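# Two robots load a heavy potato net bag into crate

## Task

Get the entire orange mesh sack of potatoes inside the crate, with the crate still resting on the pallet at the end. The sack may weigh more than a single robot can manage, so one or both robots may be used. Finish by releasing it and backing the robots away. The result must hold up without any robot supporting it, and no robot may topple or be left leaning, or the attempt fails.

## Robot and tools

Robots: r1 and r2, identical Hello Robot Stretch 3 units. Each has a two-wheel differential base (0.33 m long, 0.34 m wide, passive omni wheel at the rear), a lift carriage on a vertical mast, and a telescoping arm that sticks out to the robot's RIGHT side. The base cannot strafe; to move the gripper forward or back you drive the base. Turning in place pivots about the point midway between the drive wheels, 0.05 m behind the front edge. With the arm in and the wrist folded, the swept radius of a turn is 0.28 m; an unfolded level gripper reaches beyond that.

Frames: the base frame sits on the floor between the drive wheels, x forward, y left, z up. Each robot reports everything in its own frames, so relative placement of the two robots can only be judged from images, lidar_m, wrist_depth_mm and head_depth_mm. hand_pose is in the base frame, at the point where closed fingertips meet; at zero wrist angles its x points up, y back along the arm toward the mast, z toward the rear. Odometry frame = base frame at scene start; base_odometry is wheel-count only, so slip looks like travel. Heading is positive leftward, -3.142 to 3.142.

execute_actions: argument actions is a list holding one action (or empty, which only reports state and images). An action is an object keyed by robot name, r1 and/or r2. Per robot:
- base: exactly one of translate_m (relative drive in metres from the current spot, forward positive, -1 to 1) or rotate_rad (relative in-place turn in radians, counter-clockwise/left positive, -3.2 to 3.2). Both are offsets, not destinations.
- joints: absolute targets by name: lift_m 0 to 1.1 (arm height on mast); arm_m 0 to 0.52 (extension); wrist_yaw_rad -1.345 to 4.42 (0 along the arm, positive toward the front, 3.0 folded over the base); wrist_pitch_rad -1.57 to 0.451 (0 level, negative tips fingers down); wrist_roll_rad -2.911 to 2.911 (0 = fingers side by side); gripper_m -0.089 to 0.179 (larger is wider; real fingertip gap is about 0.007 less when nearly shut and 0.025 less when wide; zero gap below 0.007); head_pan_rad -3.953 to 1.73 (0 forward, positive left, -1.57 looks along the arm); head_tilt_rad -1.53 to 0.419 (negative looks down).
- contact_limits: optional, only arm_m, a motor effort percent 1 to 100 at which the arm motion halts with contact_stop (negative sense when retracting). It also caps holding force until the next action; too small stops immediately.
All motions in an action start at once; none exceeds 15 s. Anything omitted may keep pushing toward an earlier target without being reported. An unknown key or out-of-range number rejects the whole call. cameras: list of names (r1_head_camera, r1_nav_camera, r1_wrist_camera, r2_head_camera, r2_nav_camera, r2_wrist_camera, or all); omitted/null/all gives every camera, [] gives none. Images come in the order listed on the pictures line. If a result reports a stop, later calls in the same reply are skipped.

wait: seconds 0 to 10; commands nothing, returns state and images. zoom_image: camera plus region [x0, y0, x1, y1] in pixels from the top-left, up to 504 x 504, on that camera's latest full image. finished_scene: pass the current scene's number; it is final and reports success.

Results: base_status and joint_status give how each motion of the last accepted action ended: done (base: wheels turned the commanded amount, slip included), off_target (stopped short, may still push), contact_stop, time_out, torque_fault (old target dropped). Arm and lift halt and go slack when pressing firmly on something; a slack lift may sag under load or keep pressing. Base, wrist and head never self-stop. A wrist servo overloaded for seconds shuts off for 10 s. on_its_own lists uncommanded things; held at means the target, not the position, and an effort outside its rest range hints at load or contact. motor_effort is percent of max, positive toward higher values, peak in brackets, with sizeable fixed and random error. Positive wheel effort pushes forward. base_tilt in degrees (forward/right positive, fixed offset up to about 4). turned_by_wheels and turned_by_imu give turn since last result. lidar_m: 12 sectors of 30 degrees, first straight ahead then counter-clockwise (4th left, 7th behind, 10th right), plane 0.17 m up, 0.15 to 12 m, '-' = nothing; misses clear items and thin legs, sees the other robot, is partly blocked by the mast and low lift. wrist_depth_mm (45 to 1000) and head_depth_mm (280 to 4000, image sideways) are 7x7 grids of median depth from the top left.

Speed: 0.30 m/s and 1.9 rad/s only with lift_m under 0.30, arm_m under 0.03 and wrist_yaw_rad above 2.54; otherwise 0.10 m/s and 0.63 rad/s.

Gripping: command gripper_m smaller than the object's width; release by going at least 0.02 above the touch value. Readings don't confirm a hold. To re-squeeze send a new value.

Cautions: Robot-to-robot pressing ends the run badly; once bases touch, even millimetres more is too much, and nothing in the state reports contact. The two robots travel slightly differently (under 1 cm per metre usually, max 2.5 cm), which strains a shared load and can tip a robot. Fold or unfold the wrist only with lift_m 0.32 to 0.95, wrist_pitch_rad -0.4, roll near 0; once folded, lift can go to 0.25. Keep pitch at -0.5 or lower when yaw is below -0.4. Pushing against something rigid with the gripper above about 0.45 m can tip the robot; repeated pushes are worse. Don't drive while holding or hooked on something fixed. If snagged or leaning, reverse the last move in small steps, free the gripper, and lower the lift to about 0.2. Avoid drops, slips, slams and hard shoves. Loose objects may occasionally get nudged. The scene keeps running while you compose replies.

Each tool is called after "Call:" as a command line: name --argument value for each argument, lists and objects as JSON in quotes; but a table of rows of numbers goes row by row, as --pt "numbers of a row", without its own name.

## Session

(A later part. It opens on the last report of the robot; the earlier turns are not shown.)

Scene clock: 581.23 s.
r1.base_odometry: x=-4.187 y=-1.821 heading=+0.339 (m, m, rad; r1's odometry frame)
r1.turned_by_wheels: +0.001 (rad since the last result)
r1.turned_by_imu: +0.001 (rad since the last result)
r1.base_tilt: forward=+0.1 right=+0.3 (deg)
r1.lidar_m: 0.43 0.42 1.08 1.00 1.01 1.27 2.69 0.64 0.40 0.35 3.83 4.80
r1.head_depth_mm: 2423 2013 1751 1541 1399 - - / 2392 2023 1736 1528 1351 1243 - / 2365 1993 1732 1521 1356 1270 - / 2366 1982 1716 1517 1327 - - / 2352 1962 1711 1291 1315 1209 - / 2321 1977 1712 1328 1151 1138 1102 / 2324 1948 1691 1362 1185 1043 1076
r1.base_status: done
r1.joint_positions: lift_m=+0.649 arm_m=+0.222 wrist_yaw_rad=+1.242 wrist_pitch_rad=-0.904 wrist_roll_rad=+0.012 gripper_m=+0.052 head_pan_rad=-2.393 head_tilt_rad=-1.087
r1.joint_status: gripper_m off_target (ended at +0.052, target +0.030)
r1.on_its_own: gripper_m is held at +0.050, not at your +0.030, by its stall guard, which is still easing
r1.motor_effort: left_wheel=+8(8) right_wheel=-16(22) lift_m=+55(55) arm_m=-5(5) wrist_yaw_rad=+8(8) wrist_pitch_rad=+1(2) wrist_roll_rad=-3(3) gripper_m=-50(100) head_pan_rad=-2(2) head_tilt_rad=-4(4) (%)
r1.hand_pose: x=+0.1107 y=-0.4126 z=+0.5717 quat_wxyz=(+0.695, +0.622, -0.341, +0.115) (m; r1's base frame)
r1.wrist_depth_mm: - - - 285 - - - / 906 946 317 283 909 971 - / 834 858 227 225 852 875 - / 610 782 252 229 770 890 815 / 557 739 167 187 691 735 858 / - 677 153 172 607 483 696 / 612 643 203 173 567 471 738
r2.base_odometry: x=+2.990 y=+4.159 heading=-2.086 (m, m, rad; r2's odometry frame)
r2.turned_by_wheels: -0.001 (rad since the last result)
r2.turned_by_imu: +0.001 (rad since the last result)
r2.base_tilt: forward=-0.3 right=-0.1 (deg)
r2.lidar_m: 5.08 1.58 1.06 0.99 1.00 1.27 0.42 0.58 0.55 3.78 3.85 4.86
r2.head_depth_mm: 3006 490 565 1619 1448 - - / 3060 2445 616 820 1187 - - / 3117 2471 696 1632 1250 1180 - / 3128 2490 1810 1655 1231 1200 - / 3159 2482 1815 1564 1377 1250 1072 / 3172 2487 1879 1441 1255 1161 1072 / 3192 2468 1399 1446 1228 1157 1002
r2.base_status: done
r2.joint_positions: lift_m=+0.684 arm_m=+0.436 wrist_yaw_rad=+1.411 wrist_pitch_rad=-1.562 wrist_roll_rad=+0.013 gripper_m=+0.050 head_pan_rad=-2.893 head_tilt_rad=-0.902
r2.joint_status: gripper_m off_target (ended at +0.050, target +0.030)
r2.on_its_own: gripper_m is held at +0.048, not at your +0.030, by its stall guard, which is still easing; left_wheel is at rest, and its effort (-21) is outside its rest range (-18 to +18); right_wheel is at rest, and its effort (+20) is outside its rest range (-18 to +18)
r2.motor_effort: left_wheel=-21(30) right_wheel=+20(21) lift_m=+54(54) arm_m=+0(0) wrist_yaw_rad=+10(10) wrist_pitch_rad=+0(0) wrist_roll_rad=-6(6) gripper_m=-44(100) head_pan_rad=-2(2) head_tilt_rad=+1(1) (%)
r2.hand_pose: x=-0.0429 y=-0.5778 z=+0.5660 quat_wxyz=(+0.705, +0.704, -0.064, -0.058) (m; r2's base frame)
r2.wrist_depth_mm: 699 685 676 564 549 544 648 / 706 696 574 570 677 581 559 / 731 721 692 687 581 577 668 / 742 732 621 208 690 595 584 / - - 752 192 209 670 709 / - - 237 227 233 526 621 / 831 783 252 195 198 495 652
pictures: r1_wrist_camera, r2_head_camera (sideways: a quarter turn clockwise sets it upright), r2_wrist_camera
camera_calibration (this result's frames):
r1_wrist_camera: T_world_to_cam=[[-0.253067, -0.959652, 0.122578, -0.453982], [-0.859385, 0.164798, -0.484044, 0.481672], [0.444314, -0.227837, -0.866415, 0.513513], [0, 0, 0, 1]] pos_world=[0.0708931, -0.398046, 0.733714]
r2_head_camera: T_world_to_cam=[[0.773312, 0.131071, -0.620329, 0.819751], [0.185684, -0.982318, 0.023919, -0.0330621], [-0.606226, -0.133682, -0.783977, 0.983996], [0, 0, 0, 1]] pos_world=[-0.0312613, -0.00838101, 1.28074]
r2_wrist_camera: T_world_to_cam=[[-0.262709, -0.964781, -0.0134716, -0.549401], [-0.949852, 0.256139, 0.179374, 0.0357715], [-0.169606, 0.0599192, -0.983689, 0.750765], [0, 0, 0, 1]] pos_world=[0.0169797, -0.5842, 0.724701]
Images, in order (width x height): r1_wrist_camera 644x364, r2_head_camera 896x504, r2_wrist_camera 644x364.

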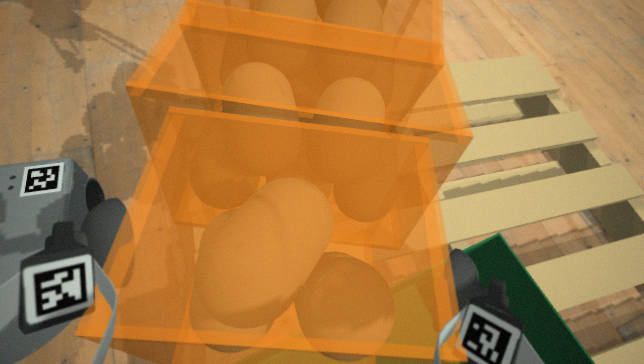

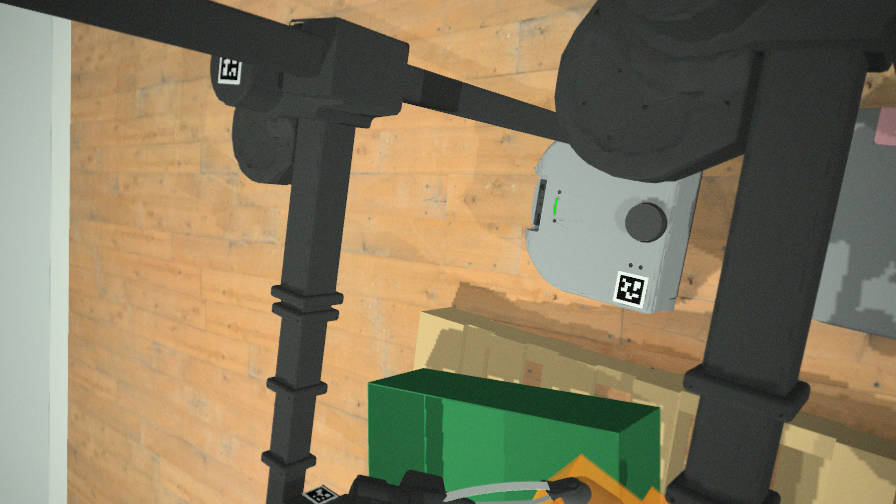

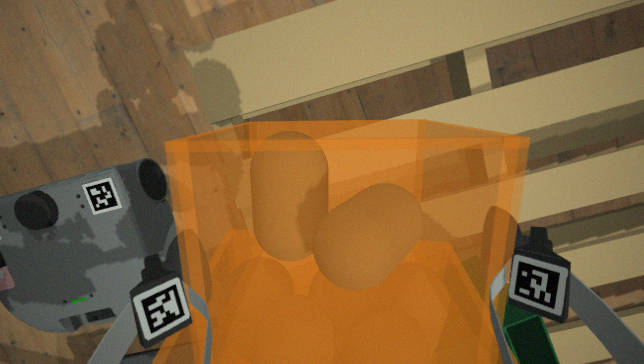

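Call:
execute_actions --actions '[{"r1":{"base":{"translate_m":-0.3},"joints":{"gripper_m":0.04}},"r2":{"base":{"translate_m":-0.3},"joints":{"gripper_m":0.04}}}]' --cameras '["r2_head_camera","r2_wrist_camera","r1_wrist_camera"]'

Scene clock: 592.83 s.
r1.base_odometry: x=-4.470 y=-1.921 heading=+0.340 (m, m, rad; r1's odometry frame)
r1.turned_by_wheels: +0.001 (rad since the last result)
r1.turned_by_imu: +0.002 (rad since the last result)
r1.base_tilt: forward=+0.1 right=+0.4 (deg)
r1.lidar_m: 0.43 0.41 1.04 0.96 0.97 1.22 2.60 2.96 0.46 0.41 0.42 0.50
r1.head_depth_mm: 2408 2039 1747 1539 1391 - - / 2396 2005 1732 1530 1360 1247 - / 2369 1993 1731 1525 1356 1268 - / 2340 1984 1731 1511 1367 - - / 2337 1979 1719 1507 1381 1215 - / 2313 1966 1704 1497 1158 1164 1105 / 2319 1941 1689 1541 1166 1077 1090
r1.base_status: done
r1.joint_positions: lift_m=+0.649 arm_m=+0.222 wrist_yaw_rad=+1.242 wrist_pitch_rad=-0.902 wrist_roll_rad=+0.013 gripper_m=+0.061 head_pan_rad=-2.393 head_tilt_rad=-1.087
r1.joint_status: gripper_m off_target (ended at +0.061, target +0.040)
r1.on_its_own: gripper_m is held at +0.059, not at your +0.040, by its stall guard, which is still easing
r1.motor_effort: left_wheel=+7(9) right_wheel=-16(22) lift_m=+54(55) arm_m=-5(6) wrist_yaw_rad=+9(9) wrist_pitch_rad=+1(1) wrist_roll_rad=-3(3) gripper_m=-47(100) head_pan_rad=-3(3) head_tilt_rad=-4(4) (%)
r1.hand_pose: x=+0.1110 y=-0.4128 z=+0.5719 quat_wxyz=(+0.695, +0.622, -0.342, +0.115) (m; r1's base frame)
r1.wrist_depth_mm: - - 888 285 - - - / 908 944 318 281 934 - - / 845 881 229 228 640 922 - / 598 805 253 229 659 802 866 / 554 742 167 186 674 557 830 / - 677 153 172 628 536 677 / 604 636 203 174 572 553 486
r2.base_odometry: x=+3.138 y=+4.420 heading=-2.087 (m, m, rad; r2's odometry frame)
r2.turned_by_wheels: -0.001 (rad since the last result)
r2.turned_by_imu: +0.001 (rad since the last result)
r2.base_tilt: forward=-0.4 right=-0.1 (deg)
r2.lidar_m: 5.39 1.53 1.03 0.95 0.97 1.23 0.43 0.68 0.43 0.41 3.89 4.91
r2.head_depth_mm: 2855 499 567 1595 1451 - - / 2886 2457 620 1525 1196 - - / 2904 2427 695 1633 1249 1176 - / 2935 2467 1805 1624 1230 1193 - / 3003 2489 1818 1637 1373 1249 1069 / 2954 2481 1877 1635 1286 1217 1073 / 3033 2521 1839 1280 1146 1149 985
r2.base_status: done
r2.joint_positions: lift_m=+0.684 arm_m=+0.436 wrist_yaw_rad=+1.411 wrist_pitch_rad=-1.562 wrist_roll_rad=+0.014 gripper_m=+0.061 head_pan_rad=-2.893 head_tilt_rad=-0.902
r2.joint_status: gripper_m off_target (ended at +0.061, target +0.040)
r2.on_its_own: gripper_m is held at +0.061, not at your +0.040, by its stall guard, which is still easing; left_wheel is at rest, and its effort (-21) is outside its rest range (-18 to +18); right_wheel is at rest, and its effort (+20) is outside its rest range (-18 to +18)
r2.motor_effort: left_wheel=-21(31) right_wheel=+20(21) lift_m=+54(54) arm_m=+1(0) wrist_yaw_rad=+11(11) wrist_pitch_rad=+0(1) wrist_roll_rad=-6(6) gripper_m=-15(100) head_pan_rad=-1(3) head_tilt_rad=+1(1) (%)
r2.hand_pose: x=-0.0429 y=-0.5777 z=+0.5660 quat_wxyz=(+0.705, +0.704, -0.065, -0.059) (m; r2's base frame)
r2.wrist_depth_mm: 682 675 557 669 635 549 543 / 703 704 659 577 569 622 658 / 727 718 593 699 579 506 564 / 738 741 721 208 596 526 595 / - - 490 191 209 603 707 / - - 235 226 235 627 616 / 833 787 249 195 198 642 515
pictures: r1_wrist_camera, r2_head_camera (sideways: a quarter turn clockwise sets it upright), r2_wrist_camera
camera_calibration (this result's frames):
r1_wrist_camera: T_world_to_cam=[[-0.254834, -0.959239, 0.122145, -0.453548], [-0.858362, 0.16623, -0.485368, 0.483261], [0.44528, -0.228533, -0.865736, 0.512741], [0, 0, 0, 1]] pos_world=[0.0709196, -0.398216, 0.733857]
r2_head_camera: T_world_to_cam=[[0.773312, 0.131071, -0.620329, 0.819752], [0.185683, -0.982318, 0.023919, -0.0330621], [-0.606226, -0.133682, -0.783977, 0.983995], [0, 0, 0, 1]] pos_world=[-0.0312613, -0.008381, 1.28074]
r2_wrist_camera: T_world_to_cam=[[-0.264605, -0.964263, -0.0134806, -0.549152], [-0.949344, 0.258003, 0.179392, 0.0368508], [-0.169503, 0.0602656, -0.983685, 0.750966], [0, 0, 0, 1]] pos_world=[0.0169668, -0.584292, 0.724701]
Images, in order (width x height): r1_wrist_camera 644x364, r2_head_camera 896x504, r2_wrist_camera 644x364.

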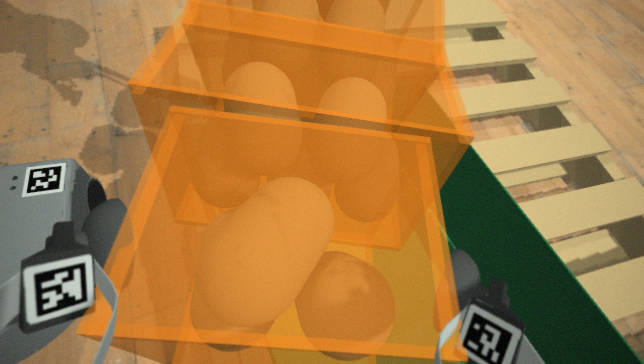

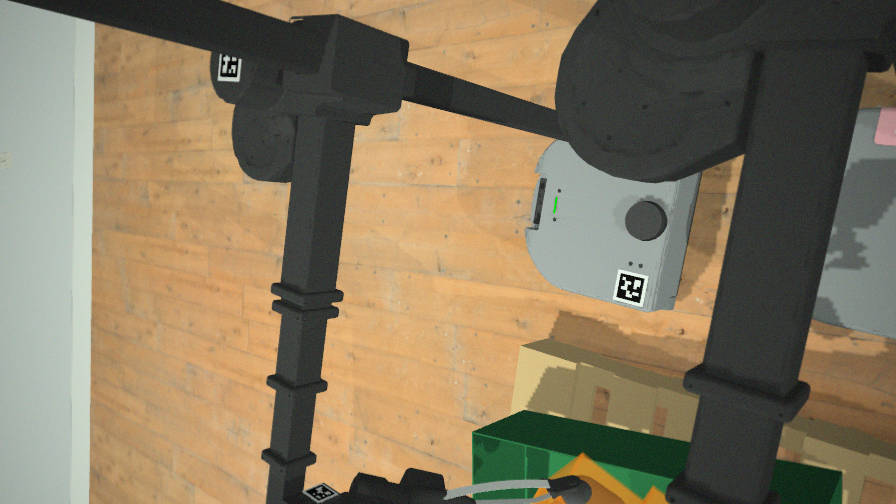

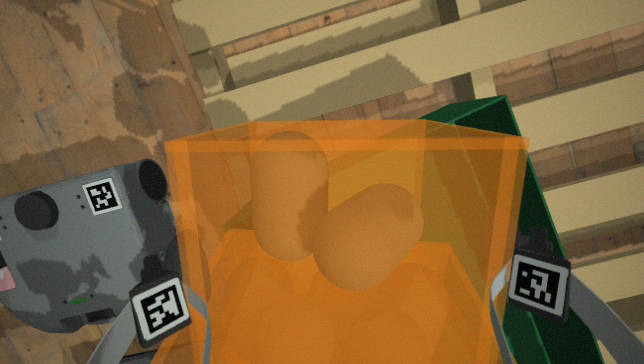

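Call:
execute_actions --actions '[{"r1":{"base":{"translate_m":-0.1},"joints":{"gripper_m":0.03}},"r2":{"base":{"translate_m":-0.1},"joints":{"gripper_m":0.03}}}]' --cameras '[]'

Call:
execute_actions --actions '[{"r1":{"joints":{"gripper_m":0.04,"lift_m":0.53}},"r2":{"joints":{"gripper_m":0.04,"lift_m":0.565}}}]' --cameras '["r2_head_camera","r2_wrist_camera","r1_wrist_camera"]'

Scene clock: 608.70 s.
r1.base_odometry: x=-4.564 y=-1.955 heading=+0.340 (m, m, rad; r1's odometry frame)
r1.turned_by_wheels: +0.001 (rad since the last result)
r1.turned_by_imu: +0.002 (rad since the last result)
r1.base_tilt: forward=+0.1 right=+0.3 (deg)
r1.lidar_m: 0.43 0.41 1.02 0.95 0.96 1.21 2.57 2.86 3.59 0.43 0.43 0.52
r1.head_depth_mm: 2404 2034 1753 1536 1391 - - / 2398 2023 1738 1526 1365 1244 - / 2380 2001 1730 1518 1359 1269 - / 2365 1997 1715 1505 1374 - - / 2362 1969 1707 1511 1381 1211 - / 2344 1961 1697 1494 1296 1163 1103 / 2310 1945 1678 1540 1188 1110 1086
r1.base_status: done
r1.joint_positions: lift_m=+0.649 arm_m=+0.222 wrist_yaw_rad=+1.241 wrist_pitch_rad=-0.902 wrist_roll_rad=+0.013 gripper_m=+0.038 head_pan_rad=-2.393 head_tilt_rad=-1.087
r1.joint_status: gripper_m off_target (ended at +0.038, target +0.030)
r1.on_its_own: gripper_m is held at +0.035, not at your +0.030, by its stall guard, which is still easing
r1.motor_effort: left_wheel=+7(9) right_wheel=-15(21) lift_m=+56(55) arm_m=-5(5) wrist_yaw_rad=+8(8) wrist_pitch_rad=+1(1) wrist_roll_rad=-4(4) gripper_m=-44(100) head_pan_rad=-3(3) head_tilt_rad=-5(5) (%)
r1.hand_pose: x=+0.1109 y=-0.4129 z=+0.5719 quat_wxyz=(+0.695, +0.622, -0.343, +0.115) (m; r1's base frame)
r1.wrist_depth_mm: - - 886 286 - - - / 904 956 319 283 671 - - / 827 866 232 227 660 900 - / 599 800 251 228 671 619 857 / 558 744 167 187 677 572 742 / - 678 154 172 617 572 666 / 614 643 204 174 573 581 487
r2.base_odometry: x=+3.187 y=+4.507 heading=-2.088 (m, m, rad; r2's odometry frame)
r2.turned_by_wheels: -0.001 (rad since the last result)
r2.turned_by_imu: +0.002 (rad since the last result)
r2.base_tilt: forward=-0.3 right=+0.0 (deg)
r2.lidar_m: 5.50 1.52 1.02 0.94 0.96 1.21 0.43 0.71 0.45 0.40 3.88 4.90
r2.head_depth_mm: 2733 500 564 1577 1445 - - / 2835 2445 620 1513 1195 - - / 2891 2436 694 1622 1246 1180 - / 2860 2472 1798 1639 1224 1191 - / 2898 2478 1804 1630 1403 1247 1071 / 2906 2492 1866 1656 1295 1207 1071 / 2964 2494 1840 1574 1130 1124 989
r2.base_status: done
r2.joint_positions: lift_m=+0.684 arm_m=+0.436 wrist_yaw_rad=+1.411 wrist_pitch_rad=-1.562 wrist_roll_rad=+0.015 gripper_m=+0.037 head_pan_rad=-2.893 head_tilt_rad=-0.902
r2.joint_status: gripper_m off_target (ended at +0.037, target +0.030)
r2.on_its_own: gripper_m is held at +0.035, not at your +0.030, by its stall guard, which is still easing; left_wheel is at rest, and its effort (-21) is outside its rest range (-18 to +18); right_wheel is at rest, and its effort (+20) is outside its rest range (-18 to +18)
r2.motor_effort: left_wheel=-21(30) right_wheel=+20(21) lift_m=+54(54) arm_m=+1(1) wrist_yaw_rad=+10(12) wrist_pitch_rad=+1(0) wrist_roll_rad=-6(6) gripper_m=-49(100) head_pan_rad=-3(2) head_tilt_rad=+1(1) (%)
r2.hand_pose: x=-0.0429 y=-0.5777 z=+0.5660 quat_wxyz=(+0.705, +0.704, -0.065, -0.059) (m; r2's base frame)
r2.wrist_depth_mm: 684 682 578 555 547 555 547 / 707 692 578 685 562 476 672 / 727 721 614 576 575 505 581 / 740 742 474 207 595 529 680 / - - 747 191 209 607 602 / - - 235 226 234 630 627 / 822 781 253 194 198 640 547
pictures: none
No camera images: the call's "cameras" was empty. Leave "cameras" out to get every camera's image.

Scene clock: 610.63 s.
r1.base_odometry: x=-4.564 y=-1.955 heading=+0.340 (m, m, rad; r1's odometry frame)
r1.turned_by_wheels: +0.000 (rad since the last result)
r1.turned_by_imu: +0.000 (rad since the last result)
r1.base_tilt: forward=+0.1 right=+0.5 (deg)
r1.lidar_m: 0.43 0.41 1.02 0.95 0.96 1.21 2.57 2.86 3.59 0.43 0.43 0.52
r1.head_depth_mm: 2438 2034 1746 1537 1363 - - / 2400 2033 1739 1528 1359 1261 - / 2398 2004 1733 1527 1354 1244 - / 2364 1985 1722 1509 1351 - - / 2361 1981 1711 1502 1362 1197 - / 2339 1963 1695 1503 1382 1162 1110 / 2301 1952 1694 1500 1141 1110 1087
r1.base_status: not commanded
r1.joint_positions: lift_m=+0.530 arm_m=+0.222 wrist_yaw_rad=+1.241 wrist_pitch_rad=-0.902 wrist_roll_rad=+0.013 gripper_m=+0.052 head_pan_rad=-2.393 head_tilt_rad=-1.087
r1.joint_status: gripper_m off_target (ended at +0.052, target +0.040); the others done
r1.on_its_own: gripper_m is held at +0.050, not at your +0.040, by its stall guard, which is still easing
r1.motor_effort: left_wheel=+7(7) right_wheel=-16(15) lift_m=+38(47) arm_m=-5(5) wrist_yaw_rad=+9(8) wrist_pitch_rad=+1(1) wrist_roll_rad=-3(4) gripper_m=-51(55) head_pan_rad=-3(2) head_tilt_rad=-5(4) (%)
r1.hand_pose: x=+0.1110 y=-0.4129 z=+0.4526 quat_wxyz=(+0.695, +0.621, -0.343, +0.115) (m; r1's base frame)
r1.wrist_depth_mm: 838 863 450 286 568 886 - / 762 780 315 282 591 540 837 / 679 724 230 227 636 505 710 / 541 667 252 228 583 535 436 / 473 615 166 186 539 540 433 / - 571 153 172 500 521 457 / 512 525 204 174 457 491 477
r2.base_odometry: x=+3.187 y=+4.507 heading=-2.088 (m, m, rad; r2's odometry frame)
r2.turned_by_wheels: +0.000 (rad since the last result)
r2.turned_by_imu: +0.000 (rad since the last result)
r2.base_tilt: forward=-0.3 right=-0.1 (deg)
r2.lidar_m: 5.49 1.52 1.02 0.94 0.96 1.21 0.43 0.72 0.45 0.40 3.88 4.91
r2.head_depth_mm: 2764 500 600 1549 1385 - - / 2868 2454 792 709 1367 - - / 2828 2462 1967 1551 1228 1156 - / 2871 2475 1959 1591 1225 1181 - / 2909 2471 1970 1606 1398 1225 - / 2892 2479 1989 1647 1301 1185 1071 / 2918 2510 1982 835 1119 1054 987
r2.base_status: not commanded
r2.joint_positions: lift_m=+0.565 arm_m=+0.436 wrist_yaw_rad=+1.411 wrist_pitch_rad=-1.562 wrist_roll_rad=+0.015 gripper_m=+0.051 head_pan_rad=-2.893 head_tilt_rad=-0.902
r2.joint_status: gripper_m off_target (ended at +0.051, target +0.040); the others done
r2.on_its_own: gripper_m is held at +0.049, not at your +0.040, by its stall guard, which is still easing; left_wheel is at rest, and its effort (-22) is outside its rest range (-18 to +18); right_wheel is at rest, and its effort (+19) is outside its rest range (-18 to +18)
r2.motor_effort: left_wheel=-22(22) right_wheel=+19(20) lift_m=+21(50) arm_m=+1(1) wrist_yaw_rad=+11(11) wrist_pitch_rad=+0(1) wrist_roll_rad=-6(6) gripper_m=-43(46) head_pan_rad=-2(3) head_tilt_rad=+1(0) (%)
r2.hand_pose: x=-0.0429 y=-0.5777 z=+0.4475 quat_wxyz=(+0.705, +0.704, -0.065, -0.059) (m; r2's base frame)
r2.wrist_depth_mm: 578 567 448 445 441 337 433 / 592 588 550 460 449 395 307 / 613 606 474 466 466 453 319 / 625 614 384 207 474 471 329 / - 634 362 192 208 483 360 / - - 236 227 233 508 367 / - 696 255 194 197 521 508
pictures: r1_wrist_camera, r2_head_camera (sideways: a quarter turn clockwise sets it upright), r2_wrist_camera
camera_calibration (this result's frames):
r1_wrist_camera: T_world_to_cam=[[-0.255663, -0.959058, 0.121835, -0.438728], [-0.858082, 0.167059, -0.485579, 0.425785], [0.445345, -0.228689, -0.865661, 0.409314], [0, 0, 0, 1]] pos_world=[0.0709057, -0.398291, 0.614532]
r2_head_camera: T_world_to_cam=[[0.773312, 0.131071, -0.620329, 0.819751], [0.185684, -0.982318, 0.023919, -0.0330621], [-0.606226, -0.133682, -0.783977, 0.983996], [0, 0, 0, 1]] pos_world=[-0.0312613, -0.00838101, 1.28074]
r2_wrist_camera: T_world_to_cam=[[-0.264899, -0.964182, -0.0134893, -0.550703], [-0.949276, 0.258295, 0.17933, 0.0583135], [-0.169422, 0.0603094, -0.983697, 0.634487], [0, 0, 0, 1]] pos_world=[0.016971, -0.584305, 0.606256]
Images, in order (width x height): r1_wrist_camera 644x364, r2_head_camera 896x504, r2_wrist_camera 644x364.

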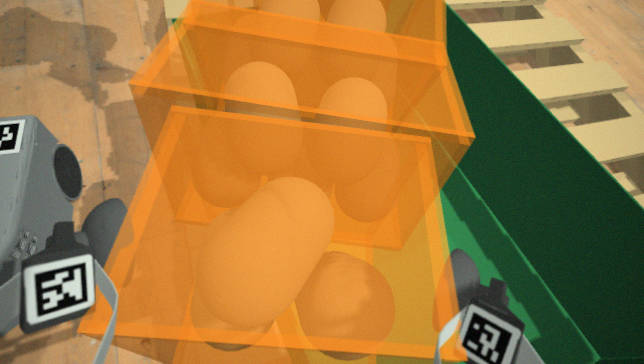

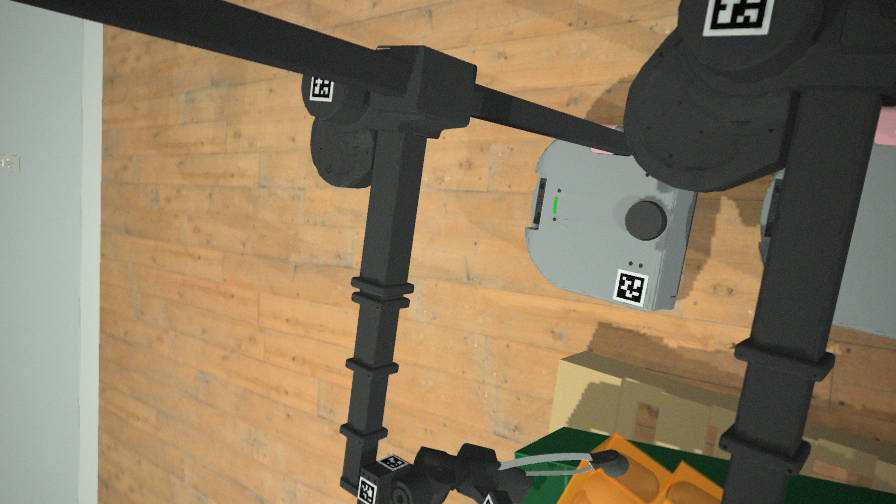

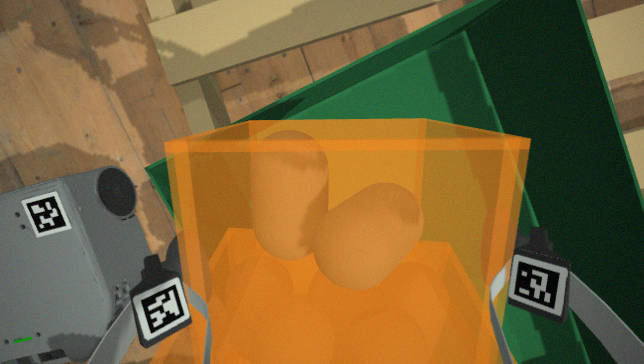

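Call:
execute_actions --actions '[{"r1":{"joints":{"gripper_m":0.03,"lift_m":0.58}},"r2":{"joints":{"gripper_m":0.03,"lift_m":0.615}}}]' --cameras '[]'

Call:
execute_actions --actions '[{"r1":{"joints":{"gripper_m":0.04,"arm_m":0.292}},"r2":{"joints":{"gripper_m":0.04,"arm_m":0.506}}}]' --cameras '[]'

Call:
execute_actions --actions '[{"r1":{"joints":{"gripper_m":0.03,"lift_m":0.5}},"r2":{"joints":{"gripper_m":0.03,"lift_m":0.535}}}]' --cameras '["r2_head_camera","r2_wrist_camera","r1_wrist_camera"]'

Scene clock: 615.47 s.
r1.base_odometry: x=-4.564 y=-1.955 heading=+0.340 (m, m, rad; r1's odometry frame)
r1.turned_by_wheels: +0.000 (rad since the last result)
r1.turned_by_imu: +0.001 (rad since the last result)
r1.base_tilt: forward=+0.1 right=+0.4 (deg)
r1.lidar_m: 0.43 0.41 1.03 0.95 0.96 1.21 2.57 2.85 3.61 0.43 0.43 0.52
r1.head_depth_mm: 2395 2015 1750 1536 1379 - - / 2411 2004 1744 1521 1365 1251 - / 2372 2007 1729 1520 1359 1249 - / 2379 1994 1719 1516 1351 - - / 2335 1956 1710 1513 1367 1212 - / 2335 1968 1697 1505 1376 1162 1104 / 2296 1939 1688 1503 1162 1104 1086
r1.base_status: not commanded
r1.joint_positions: lift_m=+0.579 arm_m=+0.222 wrist_yaw_rad=+1.241 wrist_pitch_rad=-0.902 wrist_roll_rad=+0.013 gripper_m=+0.033 head_pan_rad=-2.393 head_tilt_rad=-1.087
r1.joint_status: all done
r1.motor_effort: left_wheel=+7(7) right_wheel=-15(16) lift_m=+55(58) arm_m=-5(5) wrist_yaw_rad=+10(8) wrist_pitch_rad=+1(1) wrist_roll_rad=-4(4) gripper_m=-60(100) head_pan_rad=-4(3) head_tilt_rad=-4(5) (%)
r1.hand_pose: x=+0.1109 y=-0.4129 z=+0.5019 quat_wxyz=(+0.695, +0.622, -0.343, +0.115) (m; r1's base frame)
r1.wrist_depth_mm: 888 950 791 286 631 - - / 827 853 315 282 592 891 - / 756 789 231 227 649 563 836 / 544 721 253 229 642 536 776 / 495 664 167 187 595 566 474 / - 613 154 172 544 567 452 / 555 570 205 174 503 539 480
r2.base_odometry: x=+3.187 y=+4.507 heading=-2.088 (m, m, rad; r2's odometry frame)
r2.turned_by_wheels: +0.000 (rad since the last result)
r2.turned_by_imu: +0.001 (rad since the last result)
r2.base_tilt: forward=-0.4 right=+0.0 (deg)
r2.lidar_m: 5.48 1.52 1.01 0.94 0.96 1.21 0.42 0.71 0.45 0.40 3.90 4.92
r2.head_depth_mm: 2755 501 601 1545 1388 - - / 2850 2449 678 745 1367 - - / 2843 2465 764 1603 1220 1157 - / 2873 2472 1971 1646 1229 1185 - / 2930 2478 1980 1644 1409 1229 - / 2903 2479 1972 1658 1294 1195 1072 / 2936 2518 1823 818 1121 1083 990
r2.base_status: not commanded
r2.joint_positions: lift_m=+0.614 arm_m=+0.436 wrist_yaw_rad=+1.411 wrist_pitch_rad=-1.561 wrist_roll_rad=+0.015 gripper_m=+0.034 head_pan_rad=-2.893 head_tilt_rad=-0.902
r2.joint_status: all done
r2.on_its_own: gripper_m is held at +0.035, not at your +0.030, by its stall guard, which is still easing; left_wheel is at rest, and its effort (-22) is outside its rest range (-18 to +18); right_wheel is at rest, and its effort (+19) is outside its rest range (-18 to +18)
r2.motor_effort: left_wheel=-22(22) right_wheel=+19(20) lift_m=+54(57) arm_m=+1(1) wrist_yaw_rad=+12(10) wrist_pitch_rad=+0(1) wrist_roll_rad=-6(6) gripper_m=-10(100) head_pan_rad=-3(2) head_tilt_rad=+1(1) (%)
r2.hand_pose: x=-0.0429 y=-0.5777 z=+0.4960 quat_wxyz=(+0.705, +0.704, -0.065, -0.059) (m; r2's base frame)
r2.wrist_depth_mm: 625 609 500 490 485 348 482 / 638 630 526 611 495 395 490 / 658 661 527 512 512 449 508 / 672 673 394 208 518 515 511 / - - 402 191 209 539 418 / - - 237 227 233 554 392 / 766 747 255 195 197 577 516
pictures: none
No camera images: the call's "cameras" was empty. Leave "cameras" out to get every camera's image.

Scene clock: 617.17 s.
r1.base_odometry: x=-4.564 y=-1.955 heading=+0.340 (m, m, rad; r1's odometry frame)
r1.turned_by_wheels: +0.000 (rad since the last result)
r1.turned_by_imu: +0.000 (rad since the last result)
r1.base_tilt: forward=+0.0 right=+0.4 (deg)
r1.lidar_m: 0.43 0.41 1.02 0.94 0.96 1.21 2.57 2.86 3.59 0.43 0.43 0.52
r1.head_depth_mm: 2406 2020 1750 1532 1379 - - / 2405 2017 1738 1532 1353 1256 - / 2360 2000 1735 1525 1352 1255 - / 2359 2000 1704 1508 1352 - - / 2345 1978 1710 1510 1363 1212 - / 2316 1954 1697 1492 1364 1159 1103 / 2298 1957 1688 1517 1155 1108 1085
r1.base_status: not commanded
r1.joint_positions: lift_m=+0.579 arm_m=+0.292 wrist_yaw_rad=+1.241 wrist_pitch_rad=-0.902 wrist_roll_rad=+0.013 gripper_m=+0.052 head_pan_rad=-2.393 head_tilt_rad=-1.087
r1.joint_status: gripper_m off_target (ended at +0.052, target +0.040); the others done
r1.on_its_own: gripper_m is held at +0.050, not at your +0.040, by its stall guard, which is still easing
r1.motor_effort: left_wheel=+8(9) right_wheel=-16(16) lift_m=+56(55) arm_m=+2(3) wrist_yaw_rad=+10(10) wrist_pitch_rad=+1(1) wrist_roll_rad=-4(4) gripper_m=-37(55) head_pan_rad=-3(3) head_tilt_rad=-4(5) (%)
r1.hand_pose: x=+0.1109 y=-0.4824 z=+0.5019 quat_wxyz=(+0.695, +0.621, -0.343, +0.115) (m; r1's base frame)
r1.wrist_depth_mm: 905 897 775 285 930 - - / 826 542 314 281 555 907 - / 760 762 232 228 550 799 859 / 673 684 253 230 574 502 771 / 597 549 167 187 580 481 654 / - 538 153 173 550 478 431 / 557 558 207 175 505 488 410
r2.base_odometry: x=+3.187 y=+4.507 heading=-2.088 (m, m, rad; r2's odometry frame)
r2.turned_by_wheels: +0.000 (rad since the last result)
r2.turned_by_imu: +0.000 (rad since the last result)
r2.base_tilt: forward=-0.2 right=+0.1 (deg)
r2.lidar_m: 5.49 1.52 1.02 0.94 0.96 1.21 0.43 0.71 0.45 0.40 3.90 4.92
r2.head_depth_mm: 2718 501 602 1557 1391 - - / 2861 2432 681 745 1371 - - / 2862 2455 765 1603 1224 1158 - / 2881 2479 1972 1637 1220 1181 - / 2913 2465 1978 1645 1406 1227 - / 2915 2515 1979 1652 1303 1197 1073 / 2910 2519 1885 1643 1210 1119 992
r2.base_status: not commanded
r2.joint_positions: lift_m=+0.614 arm_m=+0.506 wrist_yaw_rad=+1.410 wrist_pitch_rad=-1.562 wrist_roll_rad=+0.015 gripper_m=+0.051 head_pan_rad=-2.893 head_tilt_rad=-0.902
r2.joint_status: gripper_m off_target (ended at +0.051, target +0.040); the others done
r2.on_its_own: gripper_m is held at +0.049, not at your +0.040, by its stall guard, which is still easing; left_wheel is at rest, and its effort (-23) is outside its rest range (-18 to +18); right_wheel is at rest, and its effort (+20) is outside its rest range (-18 to +18)
r2.motor_effort: left_wheel=-23(23) right_wheel=+20(19) lift_m=+54(54) arm_m=+6(8) wrist_yaw_rad=+12(11) wrist_pitch_rad=+0(1) wrist_roll_rad=-6(6) gripper_m=-44(47) head_pan_rad=-2(2) head_tilt_rad=+1(0) (%)
r2.hand_pose: x=-0.0429 y=-0.6472 z=+0.4960 quat_wxyz=(+0.705, +0.704, -0.065, -0.059) (m; r2's base frame)
r2.wrist_depth_mm: 613 572 499 485 407 589 483 / 638 548 524 501 486 492 491 / 659 657 519 513 510 515 517 / 678 410 532 207 526 458 522 / - 411 498 191 208 535 538 / - - 236 226 233 555 651 / - 740 255 196 198 571 437
pictures: none
No camera images: the call's "cameras" was empty. Leave "cameras" out to get every camera's image.

Scene clock: 618.73 s.
r1.base_odometry: x=-4.564 y=-1.955 heading=+0.340 (m, m, rad; r1's odometry frame)
r1.turned_by_wheels: +0.000 (rad since the last result)
r1.turned_by_imu: +0.000 (rad since the last result)
r1.base_tilt: forward=+0.2 right=+0.4 (deg)
r1.lidar_m: 0.43 0.41 1.02 0.95 0.96 1.21 2.57 2.86 3.60 0.43 0.43 0.52
r1.head_depth_mm: 2412 2024 1739 1537 1369 - - / 2388 2005 1737 1529 1361 - - / 2378 2001 1726 1520 1352 1251 - / 2358 1979 1728 1512 1355 1258 - / 2335 1977 1702 1501 1345 1201 - / 2333 1973 1704 1491 1386 1155 1106 / 2309 1949 1684 1485 1152 1109 1088
r1.base_status: not commanded
r1.joint_positions: lift_m=+0.500 arm_m=+0.292 wrist_yaw_rad=+1.238 wrist_pitch_rad=-0.882 wrist_roll_rad=+0.017 gripper_m=+0.038 head_pan_rad=-2.393 head_tilt_rad=-1.087
r1.joint_status: gripper_m off_target (ended at +0.038, target +0.030); the others done
r1.on_its_own: gripper_m is held at +0.035, not at your +0.030, by its stall guard, which is still easing
r1.motor_effort: left_wheel=+7(9) right_wheel=-13(17) lift_m=+29(49) arm_m=+1(2) wrist_yaw_rad=+12(12) wrist_pitch_rad=-5(5) wrist_roll_rad=-5(5) gripper_m=-58(100) head_pan_rad=-3(4) head_tilt_rad=-4(4) (%)
r1.hand_pose: x=+0.1149 y=-0.4842 z=+0.4258 quat_wxyz=(+0.693, +0.618, -0.351, +0.120) (m; r1's base frame)
r1.wrist_depth_mm: 831 435 454 294 527 877 - / 735 498 325 289 494 757 880 / 678 554 230 233 539 440 695 / 623 524 253 231 545 442 660 / 575 449 168 187 518 466 367 / - 455 151 172 473 468 374 / 496 415 194 169 434 460 397
r2.base_odometry: x=+3.187 y=+4.507 heading=-2.088 (m, m, rad; r2's odometry frame)
r2.turned_by_wheels: +0.000 (rad since the last result)
r2.turned_by_imu: +0.000 (rad since the last result)
r2.base_tilt: forward=-0.3 right=-0.1 (deg)
r2.lidar_m: 5.49 1.51 1.02 0.94 0.96 1.21 0.42 0.71 0.45 0.41 3.88 4.92
r2.head_depth_mm: 2765 502 619 1583 1385 1262 - / 2881 2421 1955 722 1336 - - / 2899 2456 1970 1526 1224 1163 - / 2909 2463 1960 1561 1229 1181 - / 2943 2484 1965 1573 1408 1208 - / 2918 2484 1982 1606 1300 1189 1072 / 2914 2501 1993 1594 1130 1117 986
r2.base_status: not commanded
r2.joint_positions: lift_m=+0.535 arm_m=+0.506 wrist_yaw_rad=+1.410 wrist_pitch_rad=-1.561 wrist_roll_rad=+0.015 gripper_m=+0.037 head_pan_rad=-2.893 head_tilt_rad=-0.902
r2.joint_status: gripper_m off_target (ended at +0.037, target +0.030); the others done
r2.on_its_own: gripper_m is held at +0.035, not at your +0.030, by its stall guard, which is still easing; left_wheel is at rest, and its effort (-22) is outside its rest range (-18 to +18)
r2.motor_effort: left_wheel=-22(24) right_wheel=+18(21) lift_m=+21(49) arm_m=+6(7) wrist_yaw_rad=+11(11) wrist_pitch_rad=+1(1) wrist_roll_rad=-6(6) gripper_m=-48(100) head_pan_rad=-2(1) head_tilt_rad=+1(0) (%)
r2.hand_pose: x=-0.0428 y=-0.6473 z=+0.4176 quat_wxyz=(+0.705, +0.704, -0.065, -0.059) (m; r2's base frame)
r2.wrist_depth_mm: 547 427 421 419 328 283 411 / 565 440 552 385 420 293 416 / 581 491 390 434 434 313 543 / 594 368 455 207 447 363 439 / - 336 469 191 207 457 467 / - 294 236 226 233 474 462 / - 643 253 194 196 486 380
pictures: r1_wrist_camera, r2_head_camera (sideways: a quarter turn clockwise sets it upright), r2_wrist_camera
camera_calibration (this result's frames):
r1_wrist_camera: T_world_to_cam=[[-0.263607, -0.956982, 0.121229, -0.50072], [-0.847407, 0.169692, -0.503097, 0.435545], [0.460883, -0.23535, -0.855685, 0.358767], [0, 0, 0, 1]] pos_world=[0.0717406, -0.468653, 0.586814]
r2_head_camera: T_world_to_cam=[[0.773312, 0.131071, -0.620329, 0.819751], [0.185684, -0.982318, 0.023919, -0.033062], [-0.606226, -0.133682, -0.783977, 0.983996], [0, 0, 0, 1]] pos_world=[-0.0312613, -0.00838101, 1.28074]
r2_wrist_camera: T_world_to_cam=[[-0.265213, -0.964095, -0.0135064, -0.618093], [-0.949219, 0.258611, 0.179174, 0.0819623], [-0.169247, 0.0603398, -0.983725, 0.609237], [0, 0, 0, 1]] pos_world=[0.0169854, -0.653858, 0.576287]
Images, in order (width x height): r1_wrist_camera 644x364, r2_head_camera 896x504, r2_wrist_camera 644x364.

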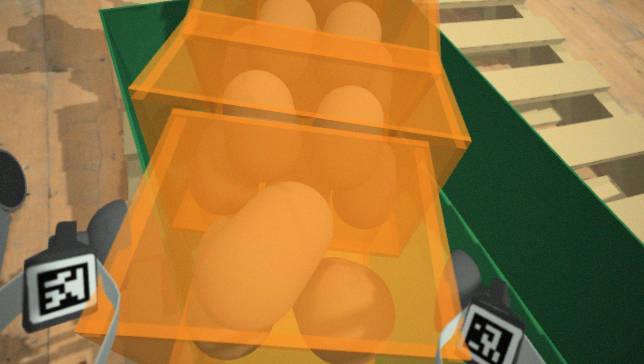

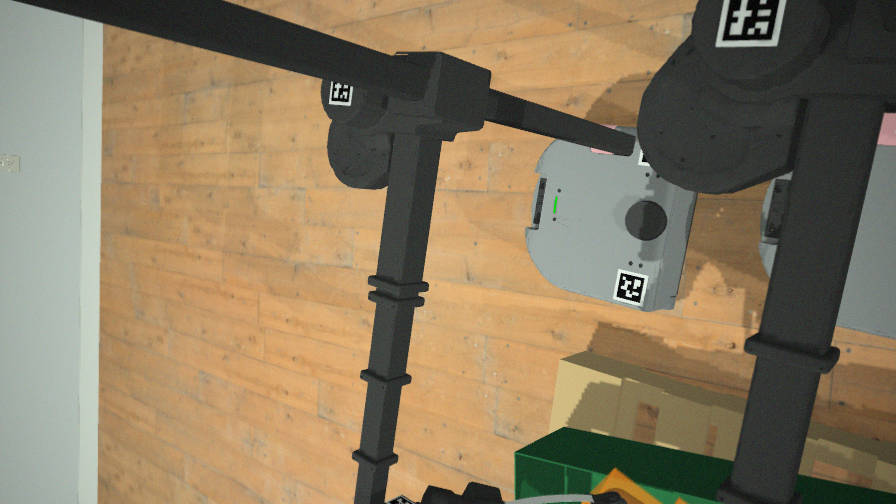

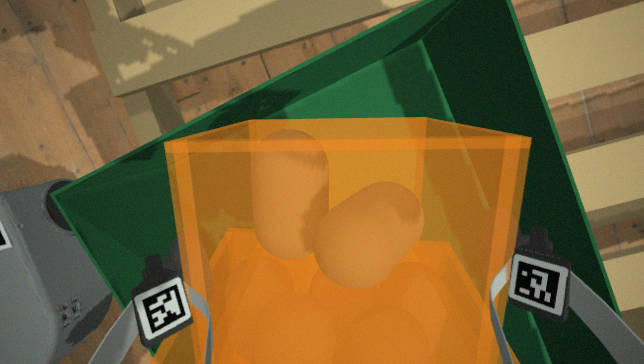

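Call:
execute_actions --actions '[{"r1":{"joints":{"gripper_m":0.04,"lift_m":0.56}},"r2":{"joints":{"gripper_m":0.04,"lift_m":0.595}}}]' --cameras '[]'

Call:
execute_actions --actions '[{"r1":{"joints":{"gripper_m":0.03,"arm_m":0.35}},"r2":{"joints":{"gripper_m":0.03}}}]' --cameras '[]'

Call:
execute_actions --actions '[{"r1":{"joints":{"gripper_m":0.04,"lift_m":0.48}},"r2":{"joints":{"gripper_m":0.04,"lift_m":0.515}}}]' --cameras '["r2_wrist_camera","r1_wrist_camera"]'

Scene clock: 623.73 s.
r1.base_odometry: x=-4.564 y=-1.955 heading=+0.340 (m, m, rad; r1's odometry frame)
r1.turned_by_wheels: +0.000 (rad since the last result)
r1.turned_by_imu: +0.001 (rad since the last result)
r1.base_tilt: forward=+0.0 right=+0.3 (deg)
r1.lidar_m: 0.43 0.41 1.02 0.95 0.96 1.21 2.58 2.87 3.62 0.43 0.43 0.52
r1.head_depth_mm: 2404 2020 1742 1534 1366 - - / 2388 2023 1741 1528 1356 1257 - / 2367 1993 1733 1523 1361 1242 - / 2353 1999 1720 1514 1351 - - / 2315 1971 1702 1508 1367 1205 - / 2319 1972 1708 1495 1383 1165 1109 / 2320 1972 1689 1505 1152 1113 1084
r1.base_status: not commanded
r1.joint_positions: lift_m=+0.559 arm_m=+0.292 wrist_yaw_rad=+1.238 wrist_pitch_rad=-0.900 wrist_roll_rad=+0.017 gripper_m=+0.048 head_pan_rad=-2.393 head_tilt_rad=-1.087
r1.joint_status: gripper_m off_target (ended at +0.048, target +0.040); the others done
r1.on_its_own: gripper_m is held at +0.045, not at your +0.040, by its stall guard, which is still easing
r1.motor_effort: left_wheel=+10(10) right_wheel=-17(17) lift_m=+56(58) arm_m=+1(1) wrist_yaw_rad=+12(11) wrist_pitch_rad=+0(5) wrist_roll_rad=-5(5) gripper_m=-53(100) head_pan_rad=-3(3) head_tilt_rad=-4(5) (%)
r1.hand_pose: x=+0.1113 y=-0.4829 z=+0.4823 quat_wxyz=(+0.694, +0.621, -0.346, +0.114) (m; r1's base frame)
r1.wrist_depth_mm: 868 801 485 286 872 998 - / 806 530 317 286 523 835 - / 735 728 228 227 551 757 813 / 663 668 253 228 573 478 776 / 597 526 166 186 573 476 627 / - 521 153 172 527 485 404 / 542 549 202 173 482 483 403
r2.base_odometry: x=+3.187 y=+4.507 heading=-2.088 (m, m, rad; r2's odometry frame)
r2.turned_by_wheels: +0.000 (rad since the last result)
r2.turned_by_imu: +0.001 (rad since the last result)
r2.base_tilt: forward=-0.3 right=+0.0 (deg)
r2.lidar_m: 5.48 1.51 1.01 0.94 0.95 1.21 0.43 0.71 0.45 0.40 3.90 4.92
r2.head_depth_mm: 2800 501 601 1582 1384 - - / 2839 2436 708 740 1366 - - / 2899 2443 794 1595 1221 1155 - / 2897 2455 1968 1601 1230 1179 - / 2904 2501 1967 1643 1409 1227 - / 2888 2502 1988 1643 1296 1195 1073 / 2924 2482 1992 1648 1207 1118 987
r2.base_status: not commanded
r2.joint_positions: lift_m=+0.594 arm_m=+0.506 wrist_yaw_rad=+1.410 wrist_pitch_rad=-1.562 wrist_roll_rad=+0.015 gripper_m=+0.047 head_pan_rad=-2.893 head_tilt_rad=-0.902
r2.joint_status: gripper_m off_target (ended at +0.047, target +0.040); the others done
r2.on_its_own: gripper_m is held at +0.044, not at your +0.040, by its stall guard, which is still easing; left_wheel is at rest, and its effort (-25) is outside its rest range (-18 to +18); right_wheel is at rest, and its effort (+21) is outside its rest range (-18 to +18)
r2.motor_effort: left_wheel=-25(25) right_wheel=+21(21) lift_m=+54(55) arm_m=+6(6) wrist_yaw_rad=+11(11) wrist_pitch_rad=+0(1) wrist_roll_rad=-6(6) gripper_m=-45(100) head_pan_rad=-3(0) head_tilt_rad=+1(1) (%)
r2.hand_pose: x=-0.0429 y=-0.6473 z=+0.4760 quat_wxyz=(+0.705, +0.704, -0.065, -0.059) (m; r2's base frame)
r2.wrist_depth_mm: 599 501 479 471 394 569 462 / 609 519 607 480 475 470 474 / 638 628 487 495 488 393 589 / 647 401 510 208 501 415 502 / - 369 494 191 208 517 535 / - - 237 226 233 537 524 / - 714 250 194 199 551 408
pictures: none
No camera images: the call's "cameras" was empty. Leave "cameras" out to get every camera's image.

Scene clock: 625.30 s.
r1.base_odometry: x=-4.564 y=-1.955 heading=+0.340 (m, m, rad; r1's odometry frame)
r1.turned_by_wheels: +0.000 (rad since the last result)
r1.turned_by_imu: +0.000 (rad since the last result)
r1.base_tilt: forward=+0.3 right=+0.4 (deg)
r1.lidar_m: 0.43 0.41 1.02 0.95 0.96 1.21 2.57 2.86 3.61 0.43 0.44 0.52
r1.head_depth_mm: 2413 2023 1754 1528 1374 - - / 2405 2017 1735 1529 1365 1258 - / 2356 1993 1724 1527 1355 1243 - / 2340 1989 1720 1520 1347 - - / 2343 1973 1707 1507 1360 1200 - / 2322 1951 1696 1492 1380 1165 1102 / 2294 1947 1691 1517 1153 1110 1089
r1.base_status: not commanded
r1.joint_positions: lift_m=+0.559 arm_m=+0.350 wrist_yaw_rad=+1.264 wrist_pitch_rad=-0.927 wrist_roll_rad=-0.003 gripper_m=+0.038 head_pan_rad=-2.393 head_tilt_rad=-1.087
r1.joint_status: gripper_m off_target (ended at +0.038, target +0.030); the others done
r1.on_its_own: gripper_m is held at +0.035, not at your +0.030, by its stall guard, which is still easing; wrist_yaw_rad is at rest, and its effort (-15) is outside its rest range (-12 to +12)
r1.motor_effort: left_wheel=+12(12) right_wheel=-18(18) lift_m=+55(55) arm_m=+6(6) wrist_yaw_rad=-15(15) wrist_pitch_rad=+8(8) wrist_roll_rad=+4(4) gripper_m=-59(100) head_pan_rad=-3(3) head_tilt_rad=-5(5) (%)
r1.hand_pose: x=+0.1068 y=-0.5353 z=+0.4785 quat_wxyz=(+0.698, +0.629, -0.322, +0.119) (m; r1's base frame)
r1.wrist_depth_mm: 846 475 271 282 828 930 - / 766 512 250 281 574 811 - / 710 581 220 230 511 846 812 / 645 534 246 237 534 658 740 / 613 420 167 197 555 438 624 / - 414 152 173 521 411 704 / 533 409 193 169 483 415 371
r2.base_odometry: x=+3.187 y=+4.507 heading=-2.088 (m, m, rad; r2's odometry frame)
r2.turned_by_wheels: +0.000 (rad since the last result)
r2.turned_by_imu: +0.001 (rad since the last result)
r2.base_tilt: forward=-0.3 right=-0.1 (deg)
r2.lidar_m: 5.49 1.51 1.02 0.94 0.95 1.21 0.42 0.71 0.45 0.41 3.87 4.94
r2.head_depth_mm: 2778 501 619 1586 1383 - - / 2852 2412 708 740 1372 - - / 2882 2465 793 1603 1226 1161 - / 2876 2456 1962 1592 1228 1190 - / 2923 2464 1968 1638 1412 1220 - / 2922 2494 1978 1643 1293 1189 1075 / 2955 2486 1985 1643 1207 1122 984
r2.base_status: not commanded
r2.joint_positions: lift_m=+0.594 arm_m=+0.506 wrist_yaw_rad=+1.422 wrist_pitch_rad=-1.561 wrist_roll_rad=-0.008 gripper_m=+0.037 head_pan_rad=-2.893 head_tilt_rad=-0.902
r2.joint_status: gripper_m off_target (ended at +0.037, target +0.030)
r2.on_its_own: gripper_m is held at +0.035, not at your +0.030, by its stall guard, which is still easing; left_wheel is at rest, and its effort (-19) is outside its rest range (-18 to +18)
r2.motor_effort: left_wheel=-19(25) right_wheel=+17(21) lift_m=+53(54) arm_m=+4(6) wrist_yaw_rad=-3(11) wrist_pitch_rad=+0(0) wrist_roll_rad=+2(6) gripper_m=-49(100) head_pan_rad=-2(2) head_tilt_rad=+1(0) (%)
r2.hand_pose: x=-0.0429 y=-0.6477 z=+0.4760 quat_wxyz=(+0.706, +0.705, -0.053, -0.047) (m; r2's base frame)
r2.wrist_depth_mm: 600 494 479 470 414 571 564 / 618 541 593 478 473 479 471 / 632 635 500 493 489 401 596 / 651 391 509 203 501 414 500 / - 373 522 192 201 515 616 / - 692 245 227 230 533 533 / 733 717 367 195 191 547 549
pictures: none
No camera images: the call's "cameras" was empty. Leave "cameras" out to get every camera's image.

Scene clock: 626.87 s.
r1.base_odometry: x=-4.564 y=-1.955 heading=+0.340 (m, m, rad; r1's odometry frame)
r1.turned_by_wheels: +0.000 (rad since the last result)
r1.turned_by_imu: +0.000 (rad since the last result)
r1.base_tilt: forward=+0.2 right=+0.4 (deg)
r1.lidar_m: 0.43 0.42 1.02 0.95 0.95 1.21 2.56 2.86 3.60 0.43 0.43 0.52
r1.head_depth_mm: 2418 2029 1749 1531 1366 1291 - / 2415 2004 1739 1531 1367 - - / 2377 1998 1731 1530 1351 1236 - / 2372 1990 1720 1510 1349 1260 - / 2343 1965 1702 1501 1345 1196 - / 2321 1951 1702 1487 1378 1165 1106 / 2308 1951 1682 1497 1151 1108 1084
r1.base_status: not commanded
r1.joint_positions: lift_m=+0.480 arm_m=+0.350 wrist_yaw_rad=+1.264 wrist_pitch_rad=-0.927 wrist_roll_rad=-0.003 gripper_m=+0.051 head_pan_rad=-2.393 head_tilt_rad=-1.087
r1.joint_status: gripper_m off_target (ended at +0.051, target +0.040); the others done
r1.on_its_own: gripper_m is held at +0.050, not at your +0.040, by its stall guard, which is still easing; right_wheel is at rest, and its effort (-20) is outside its rest range (-18 to +18); wrist_yaw_rad is at rest, and its effort (-15) is outside its rest range (-12 to +12)
r1.motor_effort: left_wheel=+14(13) right_wheel=-20(19) lift_m=+38(48) arm_m=+5(6) wrist_yaw_rad=-15(15) wrist_pitch_rad=+8(8) wrist_roll_rad=+4(4) gripper_m=-28(58) head_pan_rad=-3(3) head_tilt_rad=-5(5) (%)
r1.hand_pose: x=+0.1068 y=-0.5353 z=+0.3991 quat_wxyz=(+0.698, +0.629, -0.322, +0.119) (m; r1's base frame)
r1.wrist_depth_mm: 706 450 270 281 471 792 - / 651 519 250 281 487 682 748 / 606 486 220 230 510 387 643 / 575 415 246 237 505 388 692 / 537 419 167 198 483 414 328 / - 332 151 173 439 413 323 / 459 278 193 169 406 411 339
r2.base_odometry: x=+3.187 y=+4.507 heading=-2.088 (m, m, rad; r2's odometry frame)
r2.turned_by_wheels: +0.000 (rad since the last result)
r2.turned_by_imu: +0.000 (rad since the last result)
r2.base_tilt: forward=-0.5 right=+0.0 (deg)
r2.lidar_m: 5.51 1.52 1.02 0.94 0.95 1.21 0.42 0.71 0.45 0.41 3.89 4.94
r2.head_depth_mm: 2775 501 619 1596 1381 1256 - / 2817 2462 1965 730 1343 - - / 2871 2450 1957 1532 1226 1144 - / 2875 2438 1977 1529 1225 1181 - / 2921 2484 1966 1575 1408 1209 - / 2911 2483 2012 1602 1297 1188 1067 / 2936 2498 1988 1619 1209 1121 988
r2.base_status: not commanded
r2.joint_positions: lift_m=+0.515 arm_m=+0.506 wrist_yaw_rad=+1.422 wrist_pitch_rad=-1.561 wrist_roll_rad=-0.008 gripper_m=+0.051 head_pan_rad=-2.893 head_tilt_rad=-0.902
r2.joint_status: gripper_m off_target (ended at +0.051, target +0.040); the others done
r2.on_its_own: gripper_m is held at +0.049, not at your +0.040, by its stall guard, which is still easing; left_wheel is at rest, and its effort (-19) is outside its rest range (-18 to +18)
r2.motor_effort: left_wheel=-19(20) right_wheel=+17(17) lift_m=+21(48) arm_m=+4(4) wrist_yaw_rad=-2(1) wrist_pitch_rad=+0(0) wrist_roll_rad=+2(2) gripper_m=-32(46) head_pan_rad=-2(2) head_tilt_rad=+1(1) (%)
r2.hand_pose: x=-0.0429 y=-0.6477 z=+0.3976 quat_wxyz=(+0.706, +0.705, -0.053, -0.047) (m; r2's base frame)
r2.wrist_depth_mm: 523 406 402 397 305 255 393 / 542 437 528 355 402 274 399 / 558 443 411 415 415 308 525 / 283 366 432 203 426 352 420 / 266 334 448 192 201 434 293 / - 287 245 227 230 449 279 / 640 311 360 196 191 471 343
pictures: r1_wrist_camera, r2_wrist_camera
camera_calibration (this result's frames):
r1_wrist_camera: T_world_to_cam=[[-0.217522, -0.967414, 0.12959, -0.56235], [-0.876317, 0.135098, -0.462404, 0.392267], [0.429829, -0.214145, -0.877148, 0.350928], [0, 0, 0, 1]] pos_world=[0.0705874, -0.52187, 0.562077]
r2_wrist_camera: T_world_to_cam=[[-0.23159, -0.972722, -0.0133115, -0.62304], [-0.957626, 0.225544, 0.179118, 0.0638955], [-0.171229, 0.0542293, -0.983738, 0.585534], [0, 0, 0, 1]] pos_world=[0.0171589, -0.65221, 0.556273]
Images, in order (width x height): r1_wrist_camera 644x364, r2_wrist_camera 644x364.

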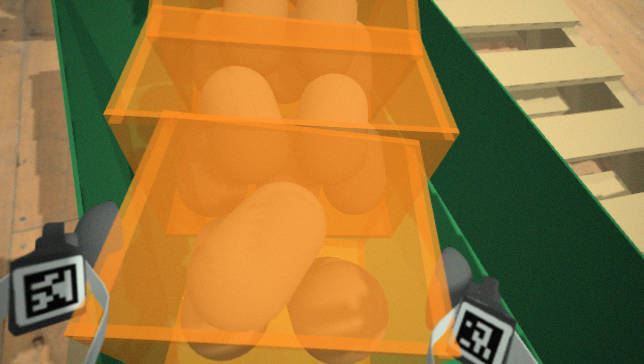

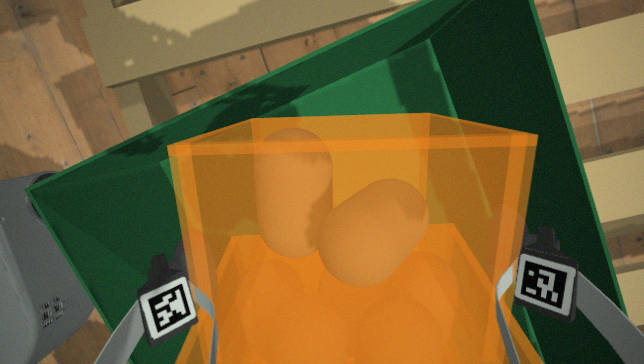

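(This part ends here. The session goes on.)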